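# Assemble wafer body and tie bar between two pipe ends

## Task

Using the arm mounting spots given in the scene frame (arm1 at x=+0.55 y=+0.00 z=+0.72 facing +180, arm2 at x=+0.00 y=+0.65 z=+0.72 facing -90, arm3 at x=+0.00 y=-0.65 z=+0.72 facing +90; angles in degrees counter-clockwise from +x), place the plain cylindrical wafer body between the two pipe ends so that each of its ends rests inside the raised ring on the pipe face it touches. Then seat the tie bar fully down in the slotted lugs of both pipe ends, with one bar head beyond each lug. The pipe ends are spring-loaded apart but can be pressed together. Any number of arms may help. Everything must stay in place without the robots holding it, and at the end all grippers must have released and the arms must be moved away.

## Robot and tools

Robots: three identical Kinova Gen3 arms named arm1, arm2 and arm3. Each has seven revolute joints, a Robotiq 2F-85 two-finger gripper and a wrist camera. Reach is about 1.0 m from the joint 1 axis. There is also a fixed room camera, cam_high. Cameras: arm1_cam_wrist, arm2_cam_wrist, arm3_cam_wrist and cam_high; each image is 672x504 pixels.

Frame: one shared scene frame in metres, origin on the floor, +z up. The arm feet sit on the table top at about z=0.72. arm1 is at x=+0.55 and faces -x. arm2 is at y=+0.65 and faces -y. arm3 is at y=-0.65 and faces +y. The hand point lies between the fingertips. Hand z runs along the fingers, and hand y is the closing direction.

Tool execute_actions: arguments are actions and, optionally, cameras. actions is a list holding either zero items or exactly one action object. That object is keyed by robot name, and under each name sits a joints object. joints gives absolute target angles, not offsets, keyed by joint name: joint1_rad through joint7_rad in radians, plus gripper_m, the fingertip gap in metres. Ranges: joint1_rad, joint3_rad, joint5_rad and joint7_rad go from -69.115 to 69.115. joint2_rad is -2.249 to 2.249 (shoulder, 0 is upright, positive tips forward). joint4_rad is -2.579 to 2.579 (elbow, 0 is straight). joint6_rad is -2.099 to 2.099 (wrist bend). gripper_m is 0 (closed) to 0.085 (open). Joint 1 positive turns the arm clockwise seen from above, and at 0 the arm points the way its foot faces. Joint 7 positive rolls the hand counter-clockwise seen from behind. You may name only some joints or some robots. Joints or robots left out keep whatever target they had before. All motions in an action start together but may finish at different times. The path between postures can swing wide. One action lasts at most 15 s. An unknown key or an out-of-range value rejects the whole call and nothing moves. An empty actions list only returns state and images. cameras takes a list of names or ["all"]; leaving it out or passing null means all, and [] means none.

Tool wait: seconds, 0 to 10. It lets the scene run without issuing new commands and returns the same state and images.

Tool zoom_image: camera plus region [x0, y0, x1, y1] in pixels of that camera's latest full image, with (0,0) at top left. The region can be at most 504x504.

Tool read_manual: optional section, "licences" only. It returns licence text.

Tool finished_scene: scene (1 or 2). It ends that scene for good and reports success. The assembly must hold unaided.

Results: joint_positions for each robot, plus joint_status for each commanded key. Status words: "done" means within tolerance (±0.01 rad, ±0.003 m for the gripper), which may still be slightly off; resending the same target won't change it. "off_target" means it came to rest away from the target and may still be pushing. After "contact_stop" or "time_out" the joint holds where it stopped. "not_followed" or "joint command not followed" means a collision check withheld that arm's targets; the arm may retry them on later actions until you send passable targets. A gripper target in the same action still runs. on_its_own reports uncommanded changes. A "pictures" line lists the images in order. Camera calibration lines come as K and T_world_to_cam (OpenCV conventions); they are slightly uncertain and are reissued when they change.

Cautions: the arm does not stop on contact and can push hard. Torque at a joint's load limit (50.7 N m for joints 1-4, 31.9 N m for joints 5-7, including held weight) freezes that arm for 10 s, and it skips the rest of its commands. Hard presses between two robots fail the task. The inter-arm check may act late and ignores gripper-to-arm contact. Holding loads heats motors: MOTOR HOT appears from 60 °C, and at 75 °C an OVER-TEMPERATURE FAULT lets the arm sink, reported as limit_stop_at_motor_heat; resend targets afterwards. A stop in a call cancels later motion calls in the same reply. Large moves may return before they finish. Loose objects may get a brief random push. Do not knock anything off or out of the work area. Avoid drops, slips, slams and hard pushes. Shorter robot motion time is better. The simulation runs on while you think, holding the last command.

Each tool is called after "Call:" in YAML: its name, and indented under it one key for each argument.

## Session

I'll start by looking at the scene.

Call:
execute_actions:
  actions: []

Scene clock: 0.00 s.
arm1.joint_positions: joint1_rad=-0.008 joint2_rad=-0.397 joint3_rad=-0.074 joint4_rad=+1.509 joint5_rad=-0.029 joint6_rad=+2.022 joint7_rad=+1.477 gripper_m=+0.085
arm1.joint_status: not commanded
arm1.hand: x=+0.4243 y=+0.0088 z=+1.2360 quat_wxyz=(+0.003, +1.000, -0.018, +0.001) (m; scene frame)
arm2.joint_positions: joint1_rad=-0.007 joint2_rad=-0.397 joint3_rad=-0.073 joint4_rad=+1.511 joint5_rad=-0.029 joint6_rad=+2.026 joint7_rad=+1.480 gripper_m=+0.085
arm2.joint_status: not commanded
arm2.hand: x=+0.0074 y=+0.5296 z=+1.3144 quat_wxyz=(+0.006, -0.704, -0.710, +0.006) (m; scene frame)
arm3.joint_positions: joint1_rad=-0.011 joint2_rad=-0.394 joint3_rad=-0.075 joint4_rad=+1.511 joint5_rad=-0.030 joint6_rad=+2.025 joint7_rad=+1.478 gripper_m=+0.085
arm3.joint_status: not commanded
arm3.hand: x=-0.0009 y=-0.5350 z=+1.2713 quat_wxyz=(-0.004, +0.712, -0.702, -0.003) (m; scene frame)
pictures: arm1_cam_wrist, arm2_cam_wrist, arm3_cam_wrist, cam_high
Images, in order (width x height): arm1_cam_wrist 672x504, arm2_cam_wrist 672x504, arm3_cam_wrist 672x504, cam_high 672x504.

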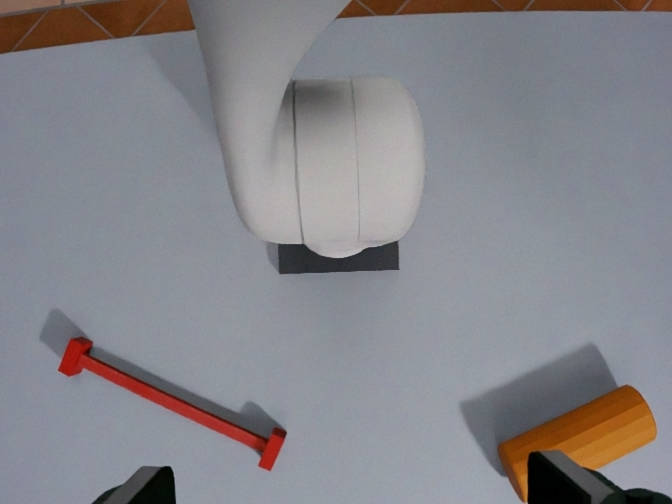

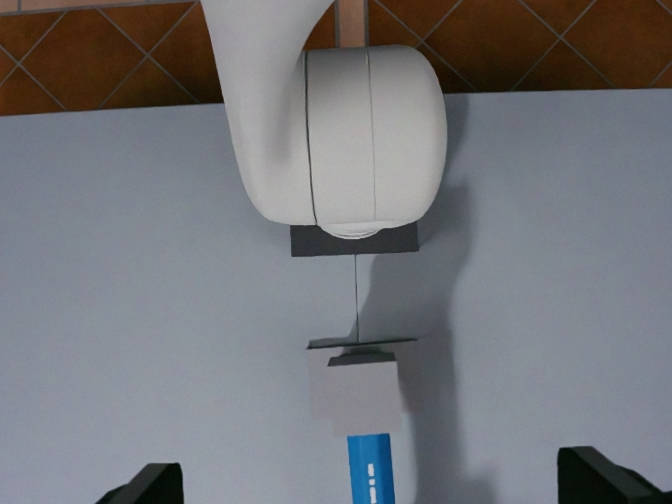

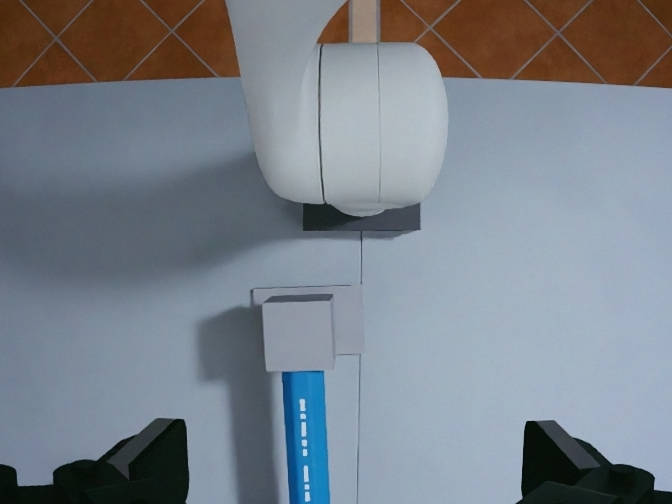

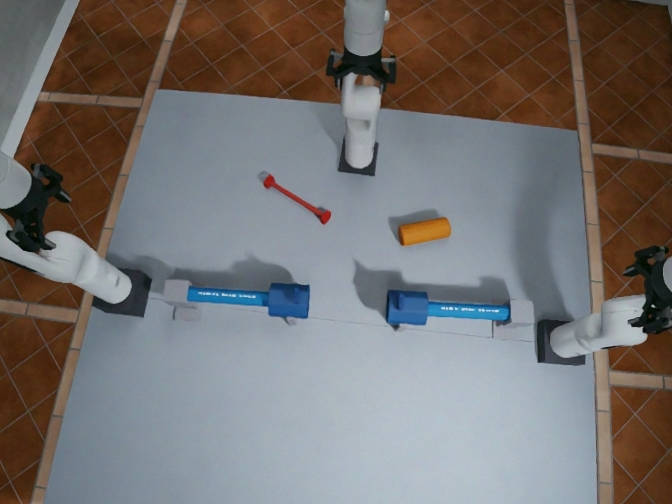

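Call:
zoom_image:
  camera: "cam_high"
  region: [240, 160, 480, 340]

Call:
zoom_image:
  camera: "cam_high"
  region: [255, 270, 335, 330]

Call:
zoom_image:
  camera: "cam_high"
  region: [370, 278, 450, 338]

Region (240, 160, 480, 340) of cam_high's 672x504 image, scaled by 2.100, with more detail than that image has; it fills the top 378 rows of this view, and the rest is white.

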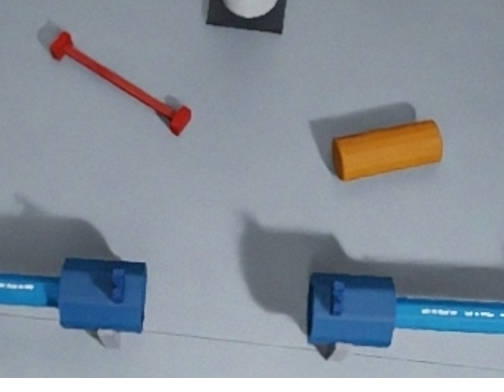

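Region (255, 270, 335, 330) of cam_high's 672x504 image, scaled by 6.300, with more detail than that image has; it fills the top 378 rows of this view, and the rest is white.

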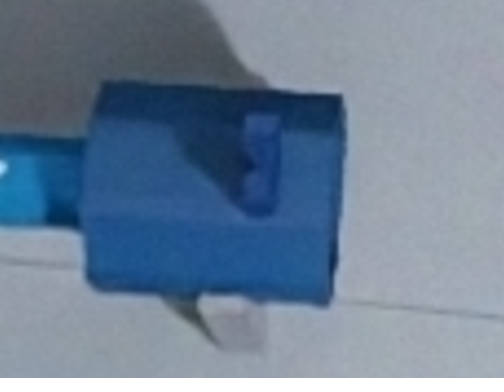

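Region (370, 278, 450, 338) of cam_high's 672x504 image, scaled by 6.300, with more detail than that image has; it fills the top 378 rows of this view, and the rest is white.

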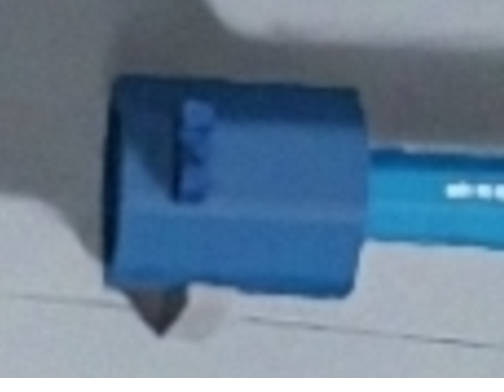

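Call:
zoom_image:
  camera: "arm1_cam_wrist"
  region: [40, 300, 300, 495]

Call:
zoom_image:
  camera: "arm1_cam_wrist"
  region: [460, 345, 672, 504]

Call:
zoom_image:
  camera: "cam_high"
  region: [80, 250, 280, 350]

Call:
zoom_image:
  camera: "cam_high"
  region: [420, 270, 620, 380]

Region (40, 300, 300, 495) of arm1_cam_wrist's 672x504 image, scaled by 1.938; it fills the top 378 rows of this view, and the rest is white.

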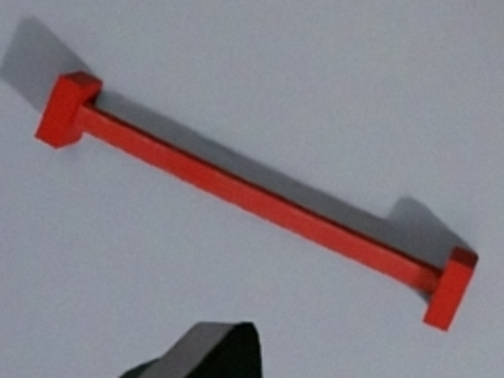

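Region (460, 345, 672, 504) of arm1_cam_wrist's 672x504 image, scaled by 2.377; it fills the top 378 rows of this view, and the rest is white.

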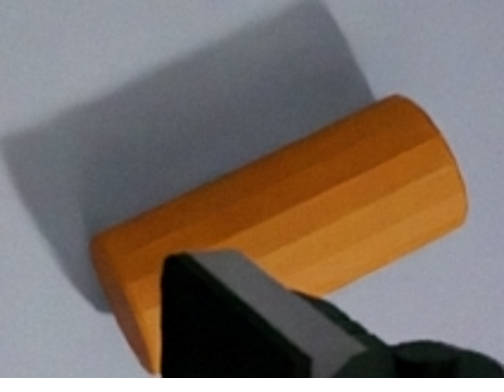

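Region (80, 250, 280, 350) of cam_high's 672x504 image, scaled by 2.520, with more detail than that image has.

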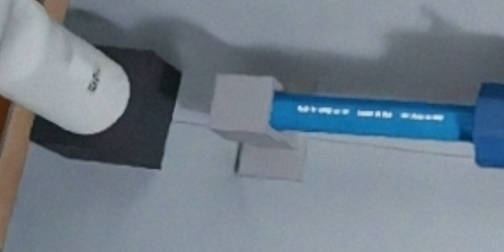

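Region (420, 270, 620, 380) of cam_high's 672x504 image, scaled by 2.520, with more detail than that image has; it fills the top 277 rows of this view, and the rest is white.

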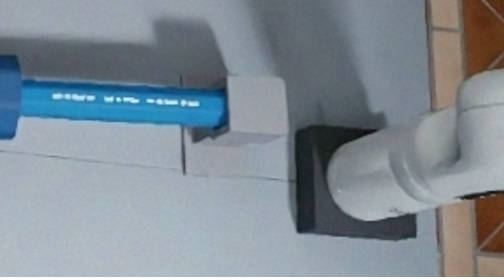

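Call:
execute_actions:
  actions:
    - {"arm1": {"joints": {"joint1_rad": -0.796, "joint2_rad": 0.287, "joint3_rad": 0.0, "joint4_rad": 2.028, "joint5_rad": 0.0, "joint6_rad": 0.827, "joint7_rad": 2.677, "gripper_m": 0.085}}, "arm2": {"joints": {"joint1_rad": 1.0, "joint2_rad": 1.525, "joint3_rad": 0.0, "joint4_rad": 1.616, "joint5_rad": -1.433, "joint6_rad": 1.571, "joint7_rad": 1.571, "gripper_m": 0.06}}, "arm3": {"joints": {"joint1_rad": -1.0, "joint2_rad": 1.43, "joint3_rad": 0.0, "joint4_rad": 1.711, "joint5_rad": 1.379, "joint6_rad": 1.571, "joint7_rad": 1.571, "gripper_m": 0.06}}}

Scene clock: 123.07 s.
arm1.joint_positions: joint1_rad=-0.796 joint2_rad=+0.287 joint3_rad=+0.000 joint4_rad=+2.028 joint5_rad=+0.000 joint6_rad=+0.827 joint7_rad=+2.677 gripper_m=+0.085
arm1.joint_status: all done
arm1.hand: x=+0.2787 y=-0.2234 z=+0.8997 quat_wxyz=(+0.006, +0.593, +0.805, +0.000) (m; scene frame)
arm2.joint_positions: joint1_rad=+1.000 joint2_rad=+1.525 joint3_rad=+0.000 joint4_rad=+1.616 joint5_rad=-1.433 joint6_rad=+1.571 joint7_rad=+1.571 gripper_m=+0.060
arm2.joint_status: all done
arm2.hand: x=-0.1595 y=+0.2055 z=+0.8063 quat_wxyz=(-0.294, -0.649, +0.290, -0.639) (m; scene frame)
arm3.joint_positions: joint1_rad=-1.000 joint2_rad=+1.430 joint3_rad=+0.000 joint4_rad=+1.711 joint5_rad=+1.379 joint6_rad=+1.571 joint7_rad=+1.571 gripper_m=+0.060
arm3.joint_status: all done
arm3.hand: x=-0.1294 y=-0.1810 z=+0.8050 quat_wxyz=(-0.287, +0.647, +0.279, +0.650) (m; scene frame)
pictures: arm1_cam_wrist, arm2_cam_wrist, arm3_cam_wrist, cam_high
camera_calibration (this result's frames):
arm1_cam_wrist: T_world_to_cam=[[0.971016, 0.23882, 0.00960534, -0.224131], [0.238952, -0.970892, -0.0164471, -0.209071], [0.00539786, 0.0182656, -0.999819, 1.04485], [0, 0, 0, 1]] pos_world=[0.261953, -0.168544, 1.04337]
arm2_cam_wrist: T_world_to_cam=[[-0.734202, -0.678491, -0.0244158, 0.045134], [0.0264858, 0.00731134, -0.999622, 0.86834], [0.678414, -0.734572, 0.0126024, 0.393753], [0, 0, 0, 1]] pos_world=[-0.256989, 0.313515, 0.864152]
arm3_cam_wrist: T_world_to_cam=[[0.755301, -0.65535, -0.00600111, -0.0128237], [-0.0183327, -0.0119738, -0.99976, 0.853391], [0.655121, 0.75523, -0.0210581, 0.385176], [0, 0, 0, 1]] pos_world=[-0.227006, -0.289082, 0.861221]
Images, in order (width x height): arm1_cam_wrist 672x504, arm2_cam_wrist 672x504, arm3_cam_wrist 672x504, cam_high 672x504.

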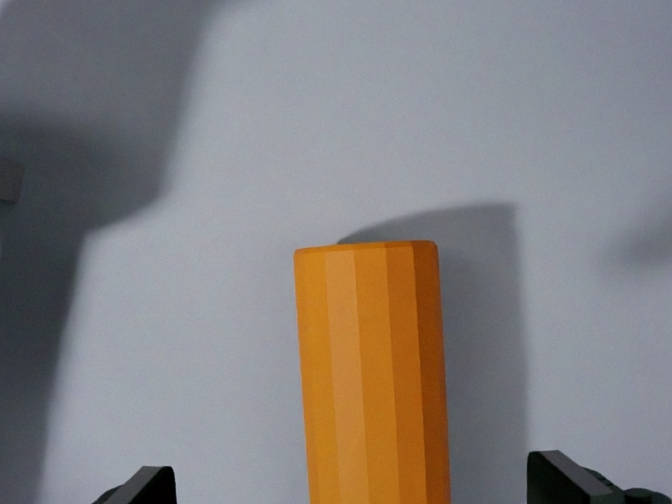

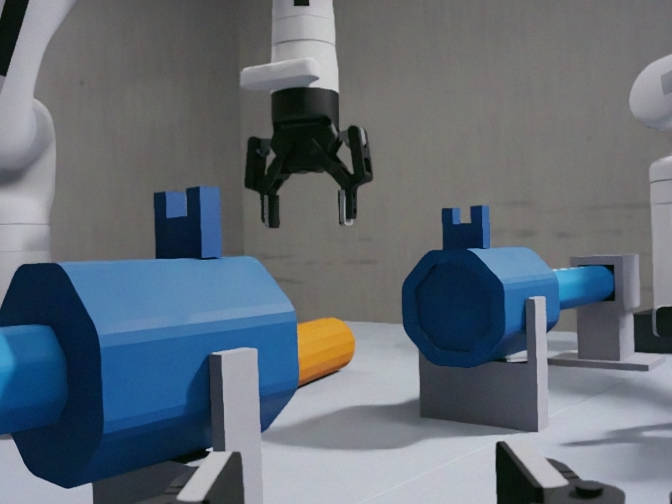

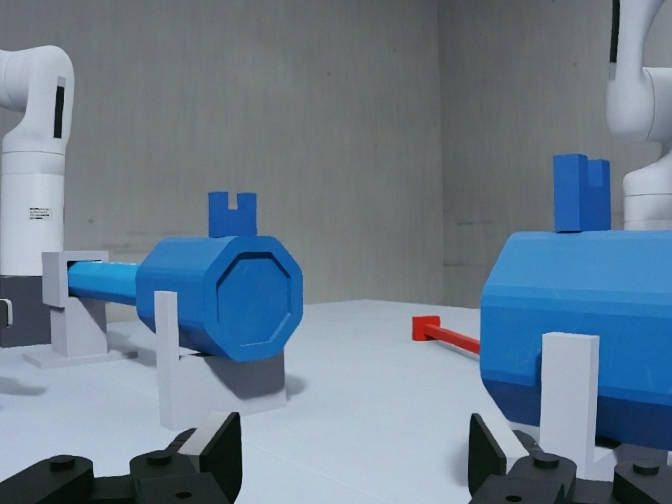

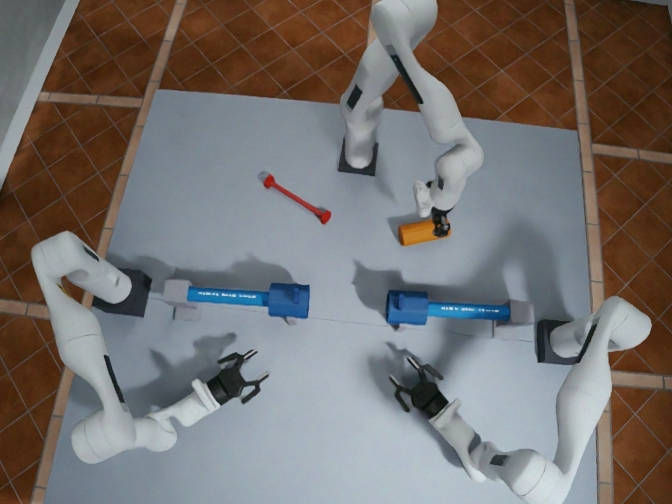

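Call:
zoom_image:
  camera: "arm3_cam_wrist"
  region: [120, 170, 330, 440]

Call:
zoom_image:
  camera: "arm2_cam_wrist"
  region: [390, 190, 660, 440]

Region (120, 170, 330, 440) of arm3_cam_wrist's 672x504 image, scaled by 1.867.

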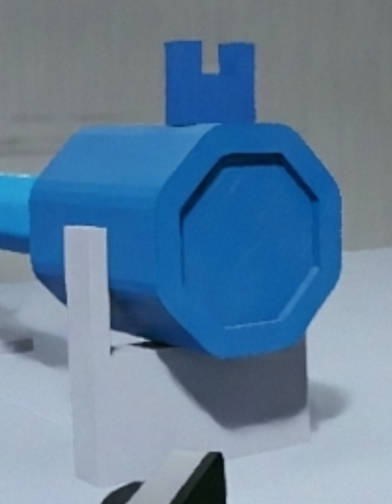

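Region (390, 190, 660, 440) of arm2_cam_wrist's 672x504 image, scaled by 1.867; it fills the top 467 rows of this view, and the rest is white.

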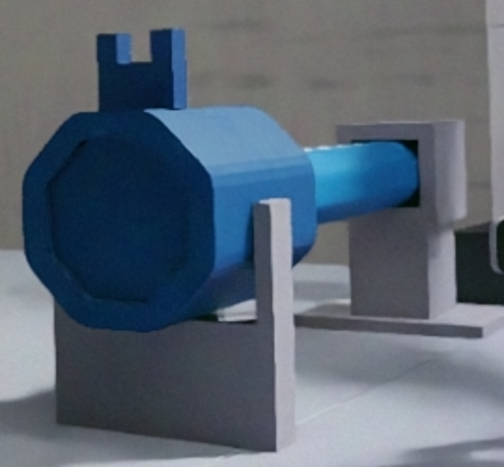

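Call:
zoom_image:
  camera: "arm3_cam_wrist"
  region: [390, 290, 500, 370]

Call:
zoom_image:
  camera: "arm3_cam_wrist"
  region: [470, 130, 672, 290]

Call:
zoom_image:
  camera: "arm2_cam_wrist"
  region: [0, 170, 320, 504]

Region (390, 290, 500, 370) of arm3_cam_wrist's 672x504 image, scaled by 4.582; it fills the top 367 rows of this view, and the rest is white.

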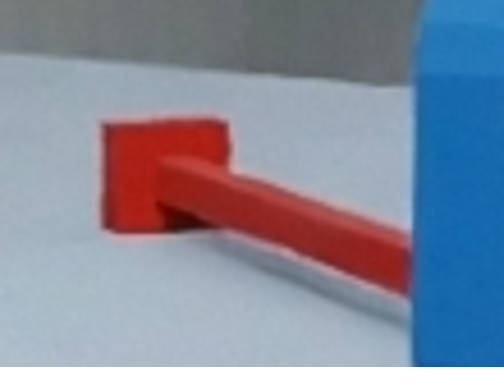

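Region (470, 130, 672, 290) of arm3_cam_wrist's 672x504 image, scaled by 2.495; it fills the top 399 rows of this view, and the rest is white.

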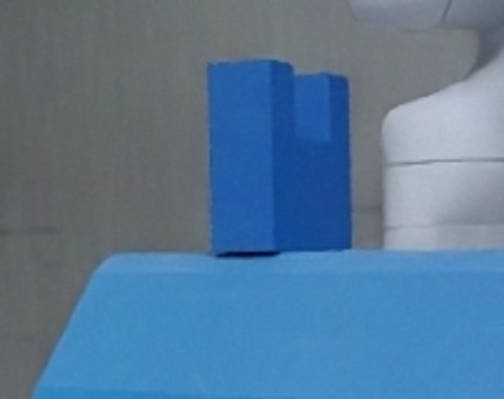

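Region (0, 170, 320, 504) of arm2_cam_wrist's 672x504 image, scaled by 1.509; it fills the left 483 columns of this view, and the rest is white.

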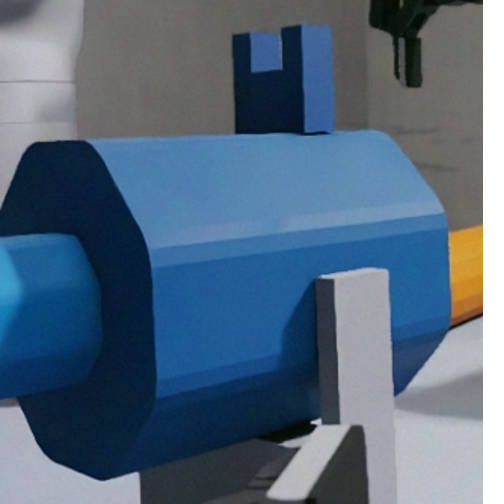

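Call:
execute_actions:
  actions:
    - {"arm1": {"joints": {"joint1_rad": -0.8427, "joint2_rad": 0.6394, "joint4_rad": 2.2081, "joint6_rad": 0.2941, "joint7_rad": 2.629}}}

Scene clock: 197.17 s.
arm1.joint_positions: joint1_rad=-0.843 joint2_rad=+0.639 joint3_rad=+0.000 joint4_rad=+2.208 joint5_rad=+0.000 joint6_rad=+0.294 joint7_rad=+2.629 gripper_m=+0.085
arm1.joint_status: all done
arm1.hand: x=+0.2963 y=-0.2311 z=+0.7462 quat_wxyz=(+0.006, +0.594, +0.805, -0.001) (m; scene frame)
arm2.joint_positions: joint1_rad=+1.000 joint2_rad=+1.525 joint3_rad=+0.000 joint4_rad=+1.616 joint5_rad=-1.433 joint6_rad=+1.571 joint7_rad=+1.571 gripper_m=+0.060
arm2.joint_status: not commanded
arm2.hand: x=-0.1595 y=+0.2055 z=+0.8063 quat_wxyz=(-0.294, -0.649, +0.290, -0.639) (m; scene frame)
arm3.joint_positions: joint1_rad=-1.000 joint2_rad=+1.430 joint3_rad=+0.000 joint4_rad=+1.711 joint5_rad=+1.379 joint6_rad=+1.571 joint7_rad=+1.571 gripper_m=+0.060
arm3.joint_status: not commanded
arm3.hand: x=-0.1295 y=-0.1811 z=+0.8050 quat_wxyz=(-0.287, +0.647, +0.279, +0.650) (m; scene frame)
pictures: arm1_cam_wrist, arm2_cam_wrist, arm3_cam_wrist, cam_high
camera_calibration (this result's frames):
arm1_cam_wrist: T_world_to_cam=[[0.971341, 0.237517, 0.0090623, -0.237895], [0.237638, -0.97122, -0.0161193, -0.223239], [0.00497289, 0.0178109, -0.999829, 0.891414], [0, 0, 0, 1]] pos_world=[0.279694, -0.176187, 0.889819]
arm2_cam_wrist: T_world_to_cam=[[-0.734278, -0.678403, -0.0245966, 0.0452748], [0.0266537, 0.00739377, -0.999617, 0.868276], [0.678325, -0.734653, 0.0126529, 0.393752], [0, 0, 0, 1]] pos_world=[-0.25699, 0.313565, 0.864076]
arm3_cam_wrist: T_world_to_cam=[[0.755347, -0.655299, -0.00591164, -0.0128841], [-0.0182473, -0.012014, -0.999761, 0.853365], [0.655071, 0.755274, -0.0210322, 0.385178], [0, 0, 0, 1]] pos_world=[-0.227015, -0.289105, 0.861186]
Images, in order (width x height): arm1_cam_wrist 672x504, arm2_cam_wrist 672x504, arm3_cam_wrist 672x504, cam_high 672x504.

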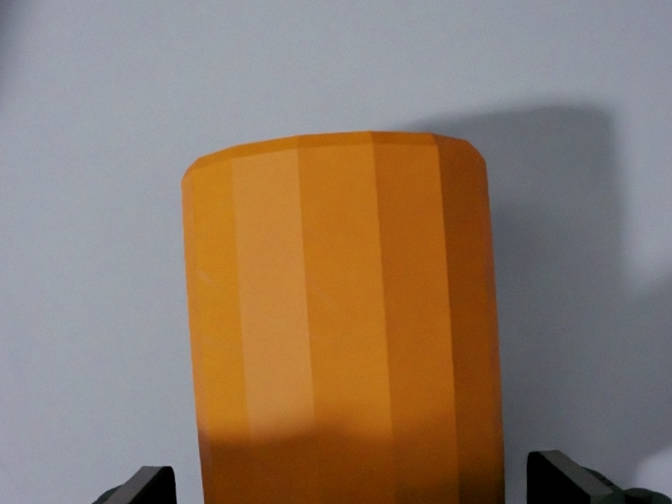

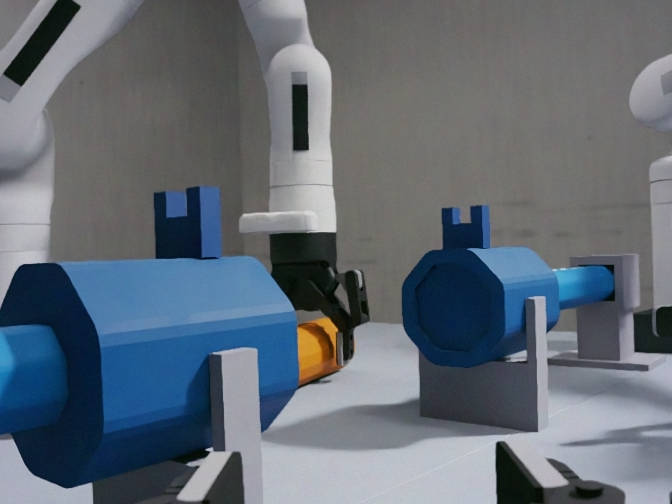

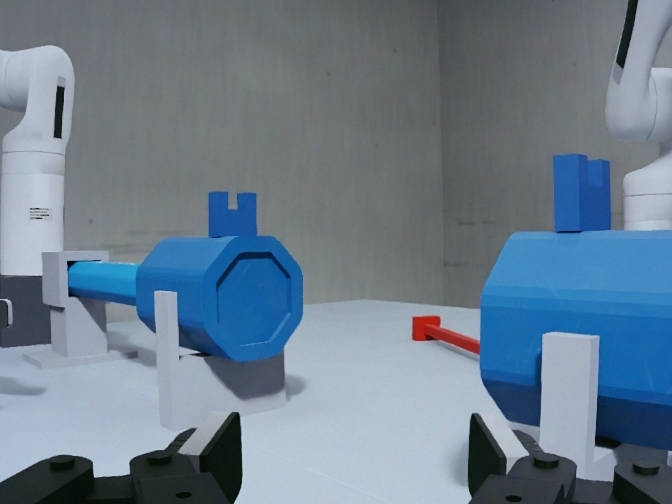

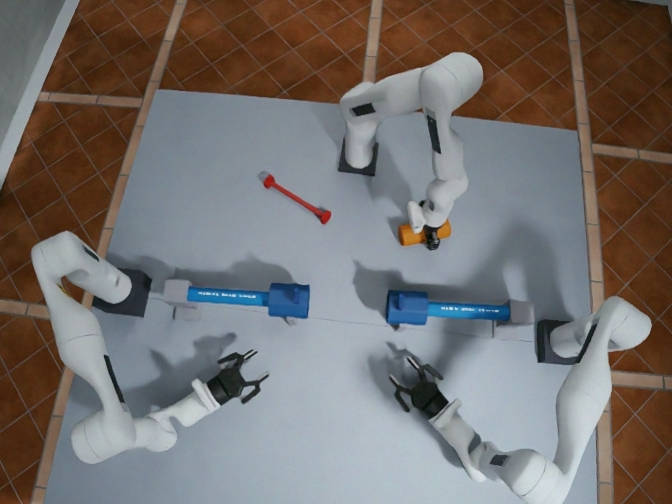

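Call:
execute_actions:
  actions:
    - {"arm1": {"joints": {"gripper_m": 0.045}}}
  cameras: ["arm1_cam_wrist", "arm2_cam_wrist"]

Scene clock: 201.40 s.
arm1.joint_positions: joint1_rad=-0.843 joint2_rad=+0.637 joint3_rad=+0.000 joint4_rad=+2.209 joint5_rad=+0.000 joint6_rad=+0.295 joint7_rad=+2.629 gripper_m=+0.062
arm1.joint_status: gripper_m off_target (ended at +0.062, target +0.045)
arm1.hand: x=+0.2964 y=-0.2310 z=+0.7468 quat_wxyz=(+0.006, +0.594, +0.805, -0.001) (m; scene frame)
arm2.joint_positions: joint1_rad=+1.000 joint2_rad=+1.525 joint3_rad=+0.000 joint4_rad=+1.616 joint5_rad=-1.433 joint6_rad=+1.571 joint7_rad=+1.571 gripper_m=+0.060
arm2.joint_status: not commanded
arm2.hand: x=-0.1595 y=+0.2055 z=+0.8063 quat_wxyz=(-0.294, -0.649, +0.290, -0.639) (m; scene frame)
arm3.joint_positions: joint1_rad=-1.000 joint2_rad=+1.430 joint3_rad=+0.000 joint4_rad=+1.711 joint5_rad=+1.379 joint6_rad=+1.571 joint7_rad=+1.571 gripper_m=+0.060
arm3.joint_status: not commanded
arm3.hand: x=-0.1295 y=-0.1811 z=+0.8050 quat_wxyz=(-0.287, +0.647, +0.279, +0.650) (m; scene frame)
pictures: arm1_cam_wrist, arm2_cam_wrist
camera_calibration (this result's frames):
arm1_cam_wrist: T_world_to_cam=[[0.971272, 0.237807, 0.00880519, -0.237768], [0.237923, -0.971153, -0.01594, -0.223397], [0.00476054, 0.017577, -0.999834, 0.892041], [0, 0, 0, 1]] pos_world=[0.279842, -0.176089, 0.890426]
arm2_cam_wrist: T_world_to_cam=[[-0.734278, -0.678403, -0.0245968, 0.045275], [0.0266538, 0.00739391, -0.999617, 0.868276], [0.678325, -0.734653, 0.0126529, 0.393752], [0, 0, 0, 1]] pos_world=[-0.25699, 0.313565, 0.864075]
Images, in order (width x height): arm1_cam_wrist 672x504, arm2_cam_wrist 672x504.

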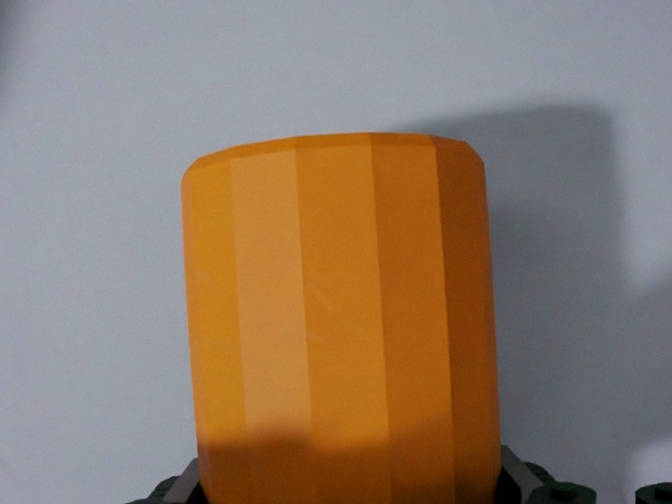

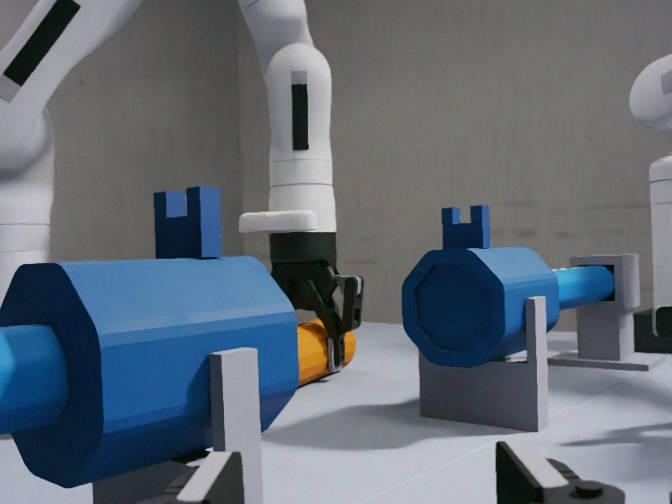

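Call:
execute_actions:
  actions:
    - {"arm1": {"joints": {"joint1_rad": -0.1303, "joint2_rad": 0.546, "joint4_rad": 1.9453, "joint6_rad": 0.6503, "joint7_rad": 3.0876}}}

Scene clock: 293.07 s.
arm1.joint_positions: joint1_rad=-0.131 joint2_rad=+0.547 joint3_rad=+0.000 joint4_rad=+1.946 joint5_rad=+0.000 joint6_rad=+0.650 joint7_rad=+3.088 gripper_m=+0.062
arm1.joint_status: all done
arm1.hand: x=+0.1406 y=-0.0152 z=+0.8150 quat_wxyz=(+0.006, +0.691, +0.723, +0.001) (m; scene frame)
arm2.joint_positions: joint1_rad=+1.000 joint2_rad=+1.525 joint3_rad=+0.000 joint4_rad=+1.616 joint5_rad=-1.433 joint6_rad=+1.571 joint7_rad=+1.571 gripper_m=+0.060
arm2.joint_status: not commanded
arm2.hand: x=-0.1595 y=+0.2055 z=+0.8063 quat_wxyz=(-0.294, -0.649, +0.290, -0.639) (m; scene frame)
arm3.joint_positions: joint1_rad=-1.000 joint2_rad=+1.430 joint3_rad=+0.000 joint4_rad=+1.711 joint5_rad=+1.379 joint6_rad=+1.571 joint7_rad=+1.571 gripper_m=+0.060
arm3.joint_status: not commanded
arm3.hand: x=-0.1295 y=-0.1811 z=+0.8050 quat_wxyz=(-0.287, +0.647, +0.279, +0.650) (m; scene frame)
pictures: arm1_cam_wrist, arm2_cam_wrist, arm3_cam_wrist, cam_high
camera_calibration (this result's frames):
arm1_cam_wrist: T_world_to_cam=[[0.999818, -0.013651, 0.0133521, -0.149927], [-0.0134035, -0.99974, -0.0184495, 0.0612877], [0.0136005, 0.0182671, -0.999741, 0.955906], [0, 0, 0, 1]] pos_world=[0.137721, 0.0417634, 0.95879]
arm2_cam_wrist: T_world_to_cam=[[-0.734278, -0.678403, -0.0245966, 0.0452747], [0.0266537, 0.00739375, -0.999617, 0.868276], [0.678325, -0.734653, 0.0126529, 0.393752], [0, 0, 0, 1]] pos_world=[-0.25699, 0.313565, 0.864076]
arm3_cam_wrist: T_world_to_cam=[[0.755347, -0.655299, -0.00591166, -0.0128841], [-0.0182473, -0.012014, -0.999761, 0.853365], [0.655071, 0.755274, -0.0210322, 0.385178], [0, 0, 0, 1]] pos_world=[-0.227015, -0.289105, 0.861186]
Images, in order (width x height): arm1_cam_wrist 672x504, arm2_cam_wrist 672x504, arm3_cam_wrist 672x504, cam_high 672x504.

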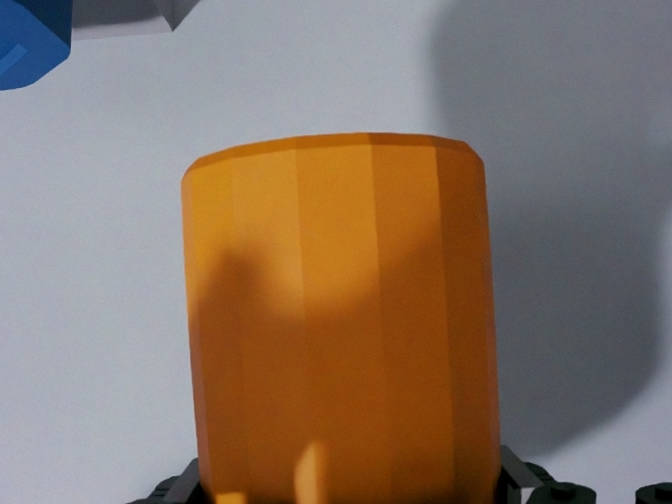

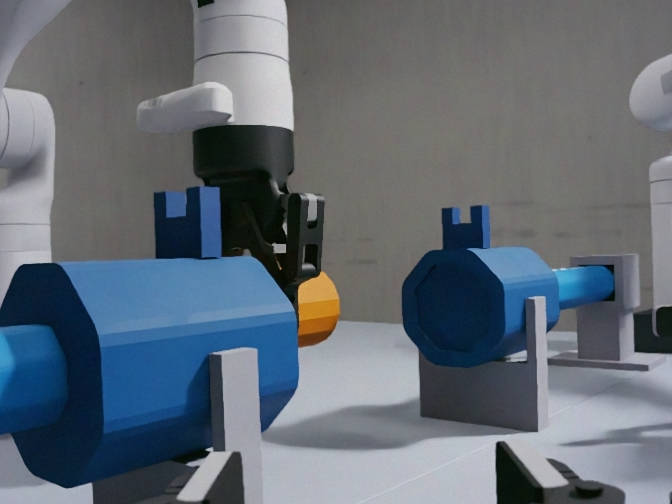

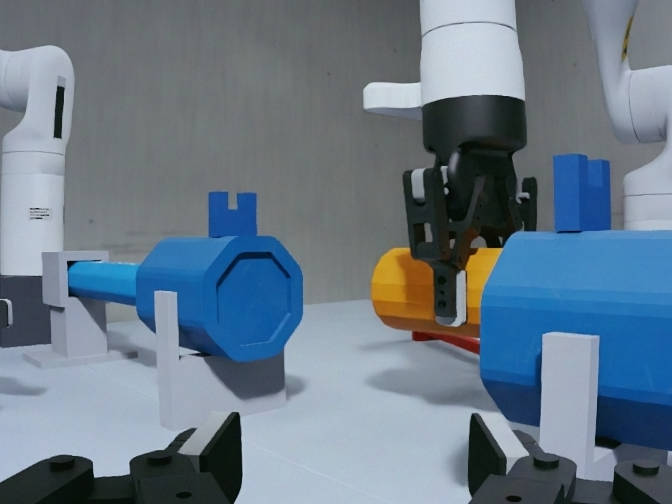

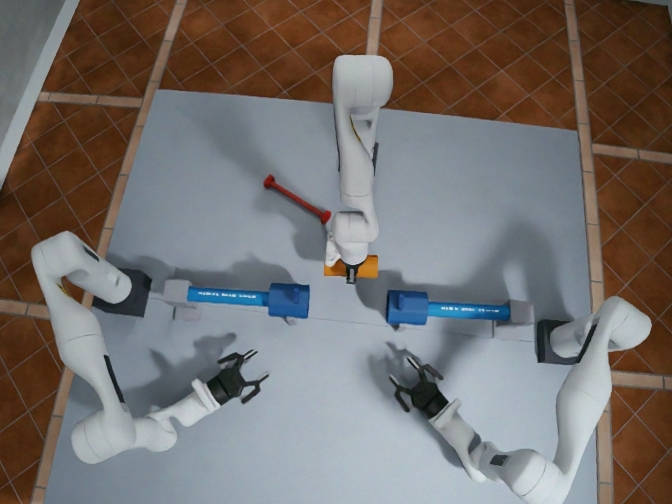

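Call:
execute_actions:
  actions:
    - {"arm1": {"joints": {"joint1_rad": -0.1098, "joint2_rad": 0.7219, "joint4_rad": 1.5615, "joint6_rad": 0.8582, "joint7_rad": 3.1081}}}

Scene clock: 299.43 s.
arm1.joint_positions: joint1_rad=-0.110 joint2_rad=+0.723 joint3_rad=+0.000 joint4_rad=+1.562 joint5_rad=+0.000 joint6_rad=+0.858 joint7_rad=+3.108 gripper_m=+0.062
arm1.joint_status: all done
arm1.hand: x=+0.0337 y=-0.0152 z=+0.8147 quat_wxyz=(+0.007, +0.691, +0.723, +0.001) (m; scene frame)
arm2.joint_positions: joint1_rad=+1.000 joint2_rad=+1.525 joint3_rad=+0.000 joint4_rad=+1.616 joint5_rad=-1.433 joint6_rad=+1.571 joint7_rad=+1.571 gripper_m=+0.060
arm2.joint_status: not commanded
arm2.hand: x=-0.1595 y=+0.2055 z=+0.8063 quat_wxyz=(-0.294, -0.649, +0.290, -0.639) (m; scene frame)
arm3.joint_positions: joint1_rad=-1.000 joint2_rad=+1.430 joint3_rad=+0.000 joint4_rad=+1.711 joint5_rad=+1.379 joint6_rad=+1.571 joint7_rad=+1.571 gripper_m=+0.060
arm3.joint_status: not commanded
arm3.hand: x=-0.1295 y=-0.1811 z=+0.8050 quat_wxyz=(-0.287, +0.647, +0.279, +0.650) (m; scene frame)
pictures: arm1_cam_wrist, arm2_cam_wrist, arm3_cam_wrist, cam_high
camera_calibration (this result's frames):
arm1_cam_wrist: T_world_to_cam=[[0.999809, -0.0139135, 0.0137498, -0.0433677], [-0.0136592, -0.999737, -0.0184198, 0.0598915], [0.0140024, 0.0182285, -0.999736, 0.956967], [0, 0, 0, 1]] pos_world=[0.0307776, 0.0418283, 0.958414]
arm2_cam_wrist: T_world_to_cam=[[-0.734278, -0.678403, -0.0245968, 0.045275], [0.0266538, 0.0073939, -0.999617, 0.868276], [0.678325, -0.734653, 0.0126528, 0.393752], [0, 0, 0, 1]] pos_world=[-0.25699, 0.313565, 0.864075]
arm3_cam_wrist: T_world_to_cam=[[0.755347, -0.655299, -0.00591179, -0.0128841], [-0.0182474, -0.012014, -0.999761, 0.853365], [0.655071, 0.755274, -0.0210322, 0.385178], [0, 0, 0, 1]] pos_world=[-0.227015, -0.289105, 0.861186]
Images, in order (width x height): arm1_cam_wrist 672x504, arm2_cam_wrist 672x504, arm3_cam_wrist 672x504, cam_high 672x504.

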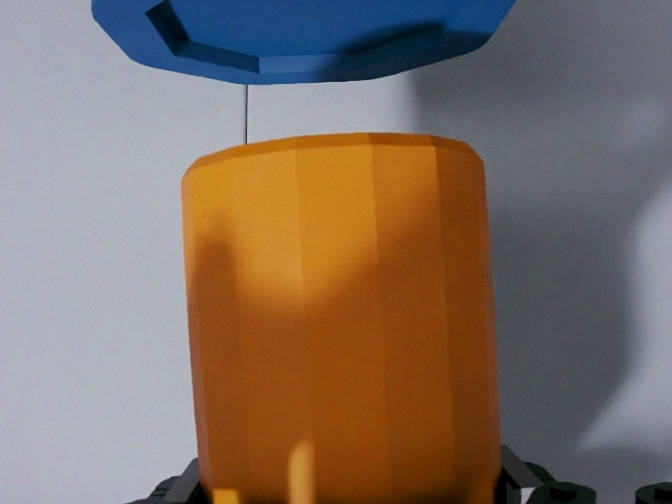

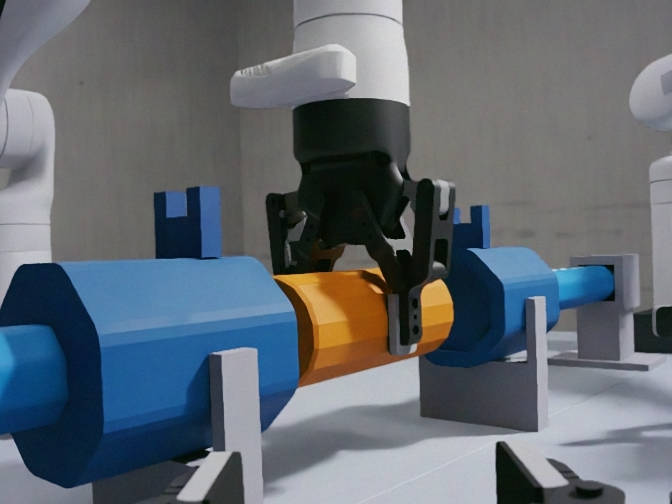

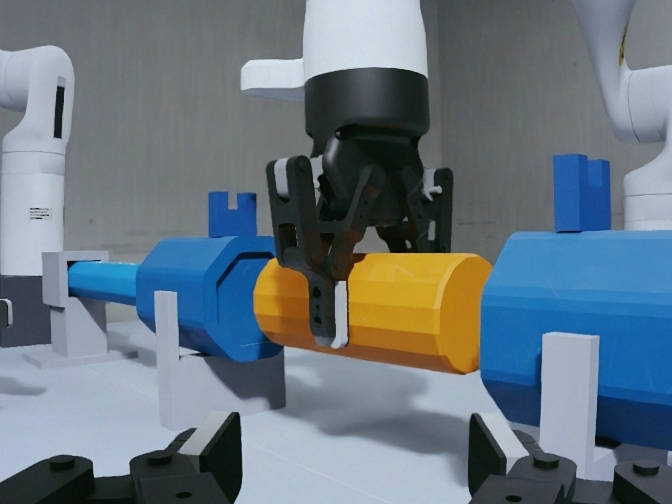

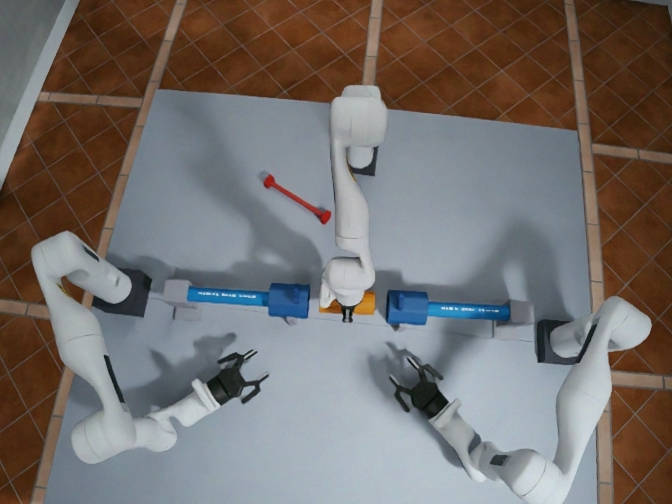

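Call:
zoom_image:
  camera: "arm1_cam_wrist"
  region: [80, 0, 332, 200]

Call:
zoom_image:
  camera: "arm1_cam_wrist"
  region: [300, 0, 552, 200]

Call:
zoom_image:
  camera: "arm3_cam_wrist"
  region: [190, 220, 520, 400]

Call:
zoom_image:
  camera: "arm2_cam_wrist"
  region: [250, 230, 570, 410]

Call:
zoom_image:
  camera: "cam_high"
  region: [285, 265, 415, 345]

Region (80, 0, 332, 200) of arm1_cam_wrist's 672x504 image, scaled by 2.000; it fills the top 400 rows of this view, and the rest is white.

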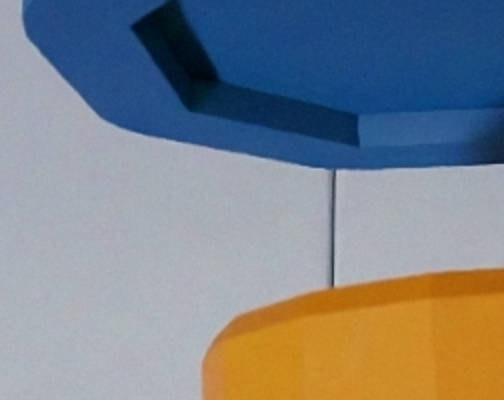

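Region (300, 0, 552, 200) of arm1_cam_wrist's 672x504 image, scaled by 2.000; it fills the top 400 rows of this view, and the rest is white.

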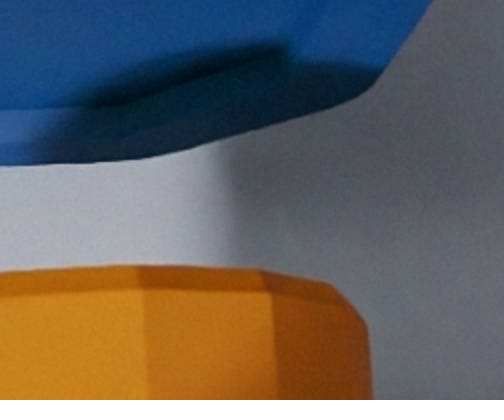

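Region (190, 220, 520, 400) of arm3_cam_wrist's 672x504 image, scaled by 1.527; it fills the top 275 rows of this view, and the rest is white.

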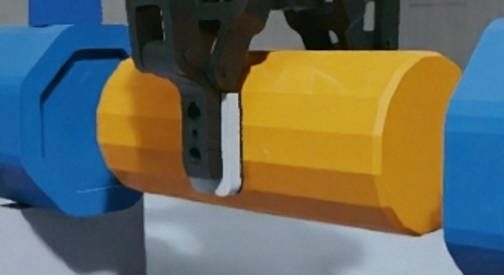

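Region (250, 230, 570, 410) of arm2_cam_wrist's 672x504 image, scaled by 1.575; it fills the top 284 rows of this view, and the rest is white.

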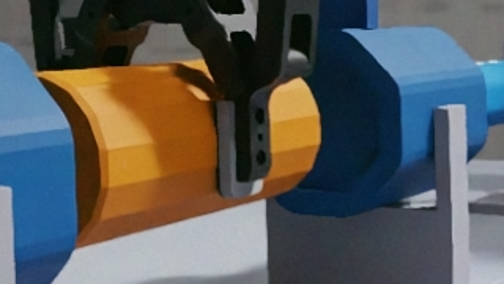

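Region (285, 265, 415, 345) of cam_high's 672x504 image, scaled by 3.877, with more detail than that image has; it fills the top 310 rows of this view, and the rest is white.

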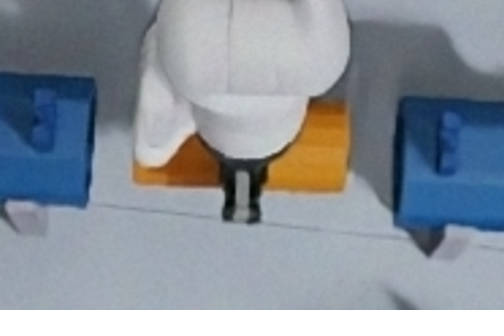

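Call:
zoom_image:
  camera: "arm3_cam_wrist"
  region: [195, 225, 335, 375]

Call:
zoom_image:
  camera: "arm3_cam_wrist"
  region: [380, 220, 540, 430]

Call:
zoom_image:
  camera: "arm2_cam_wrist"
  region: [400, 235, 530, 380]

Call:
zoom_image:
  camera: "arm2_cam_wrist"
  region: [240, 240, 400, 440]

Region (195, 225, 335, 375) of arm3_cam_wrist's 672x504 image, scaled by 3.360; it fills the left 470 columns of this view, and the rest is white.

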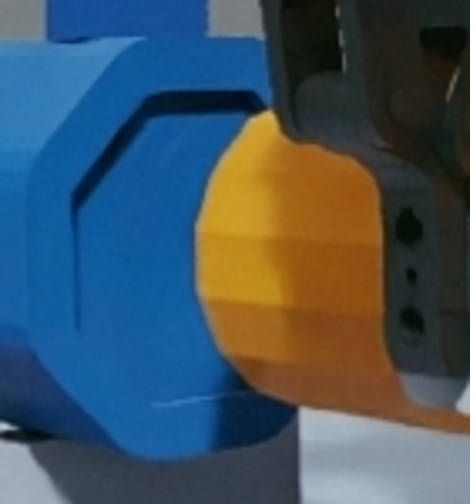

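Region (380, 220, 540, 430) of arm3_cam_wrist's 672x504 image, scaled by 2.400; it fills the left 384 columns of this view, and the rest is white.

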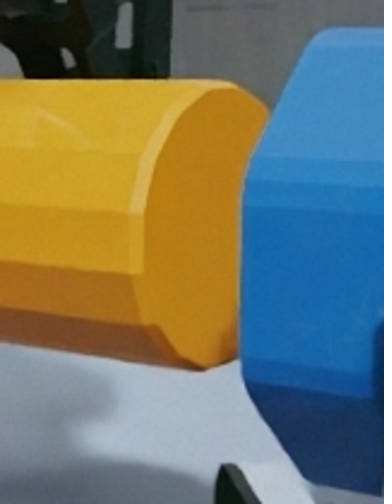

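Region (400, 235, 530, 380) of arm2_cam_wrist's 672x504 image, scaled by 3.476; it fills the left 452 columns of this view, and the rest is white.

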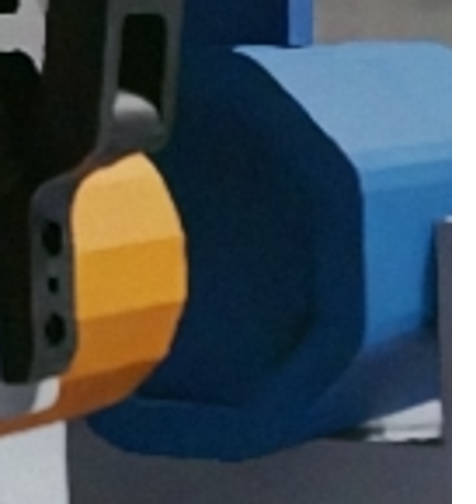

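Region (240, 240, 400, 440) of arm2_cam_wrist's 672x504 image, scaled by 2.520; it fills the left 403 columns of this view, and the rest is white.

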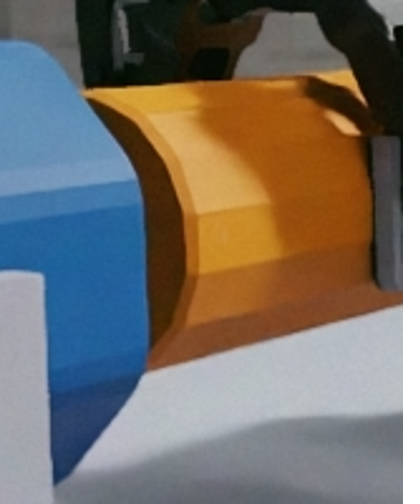

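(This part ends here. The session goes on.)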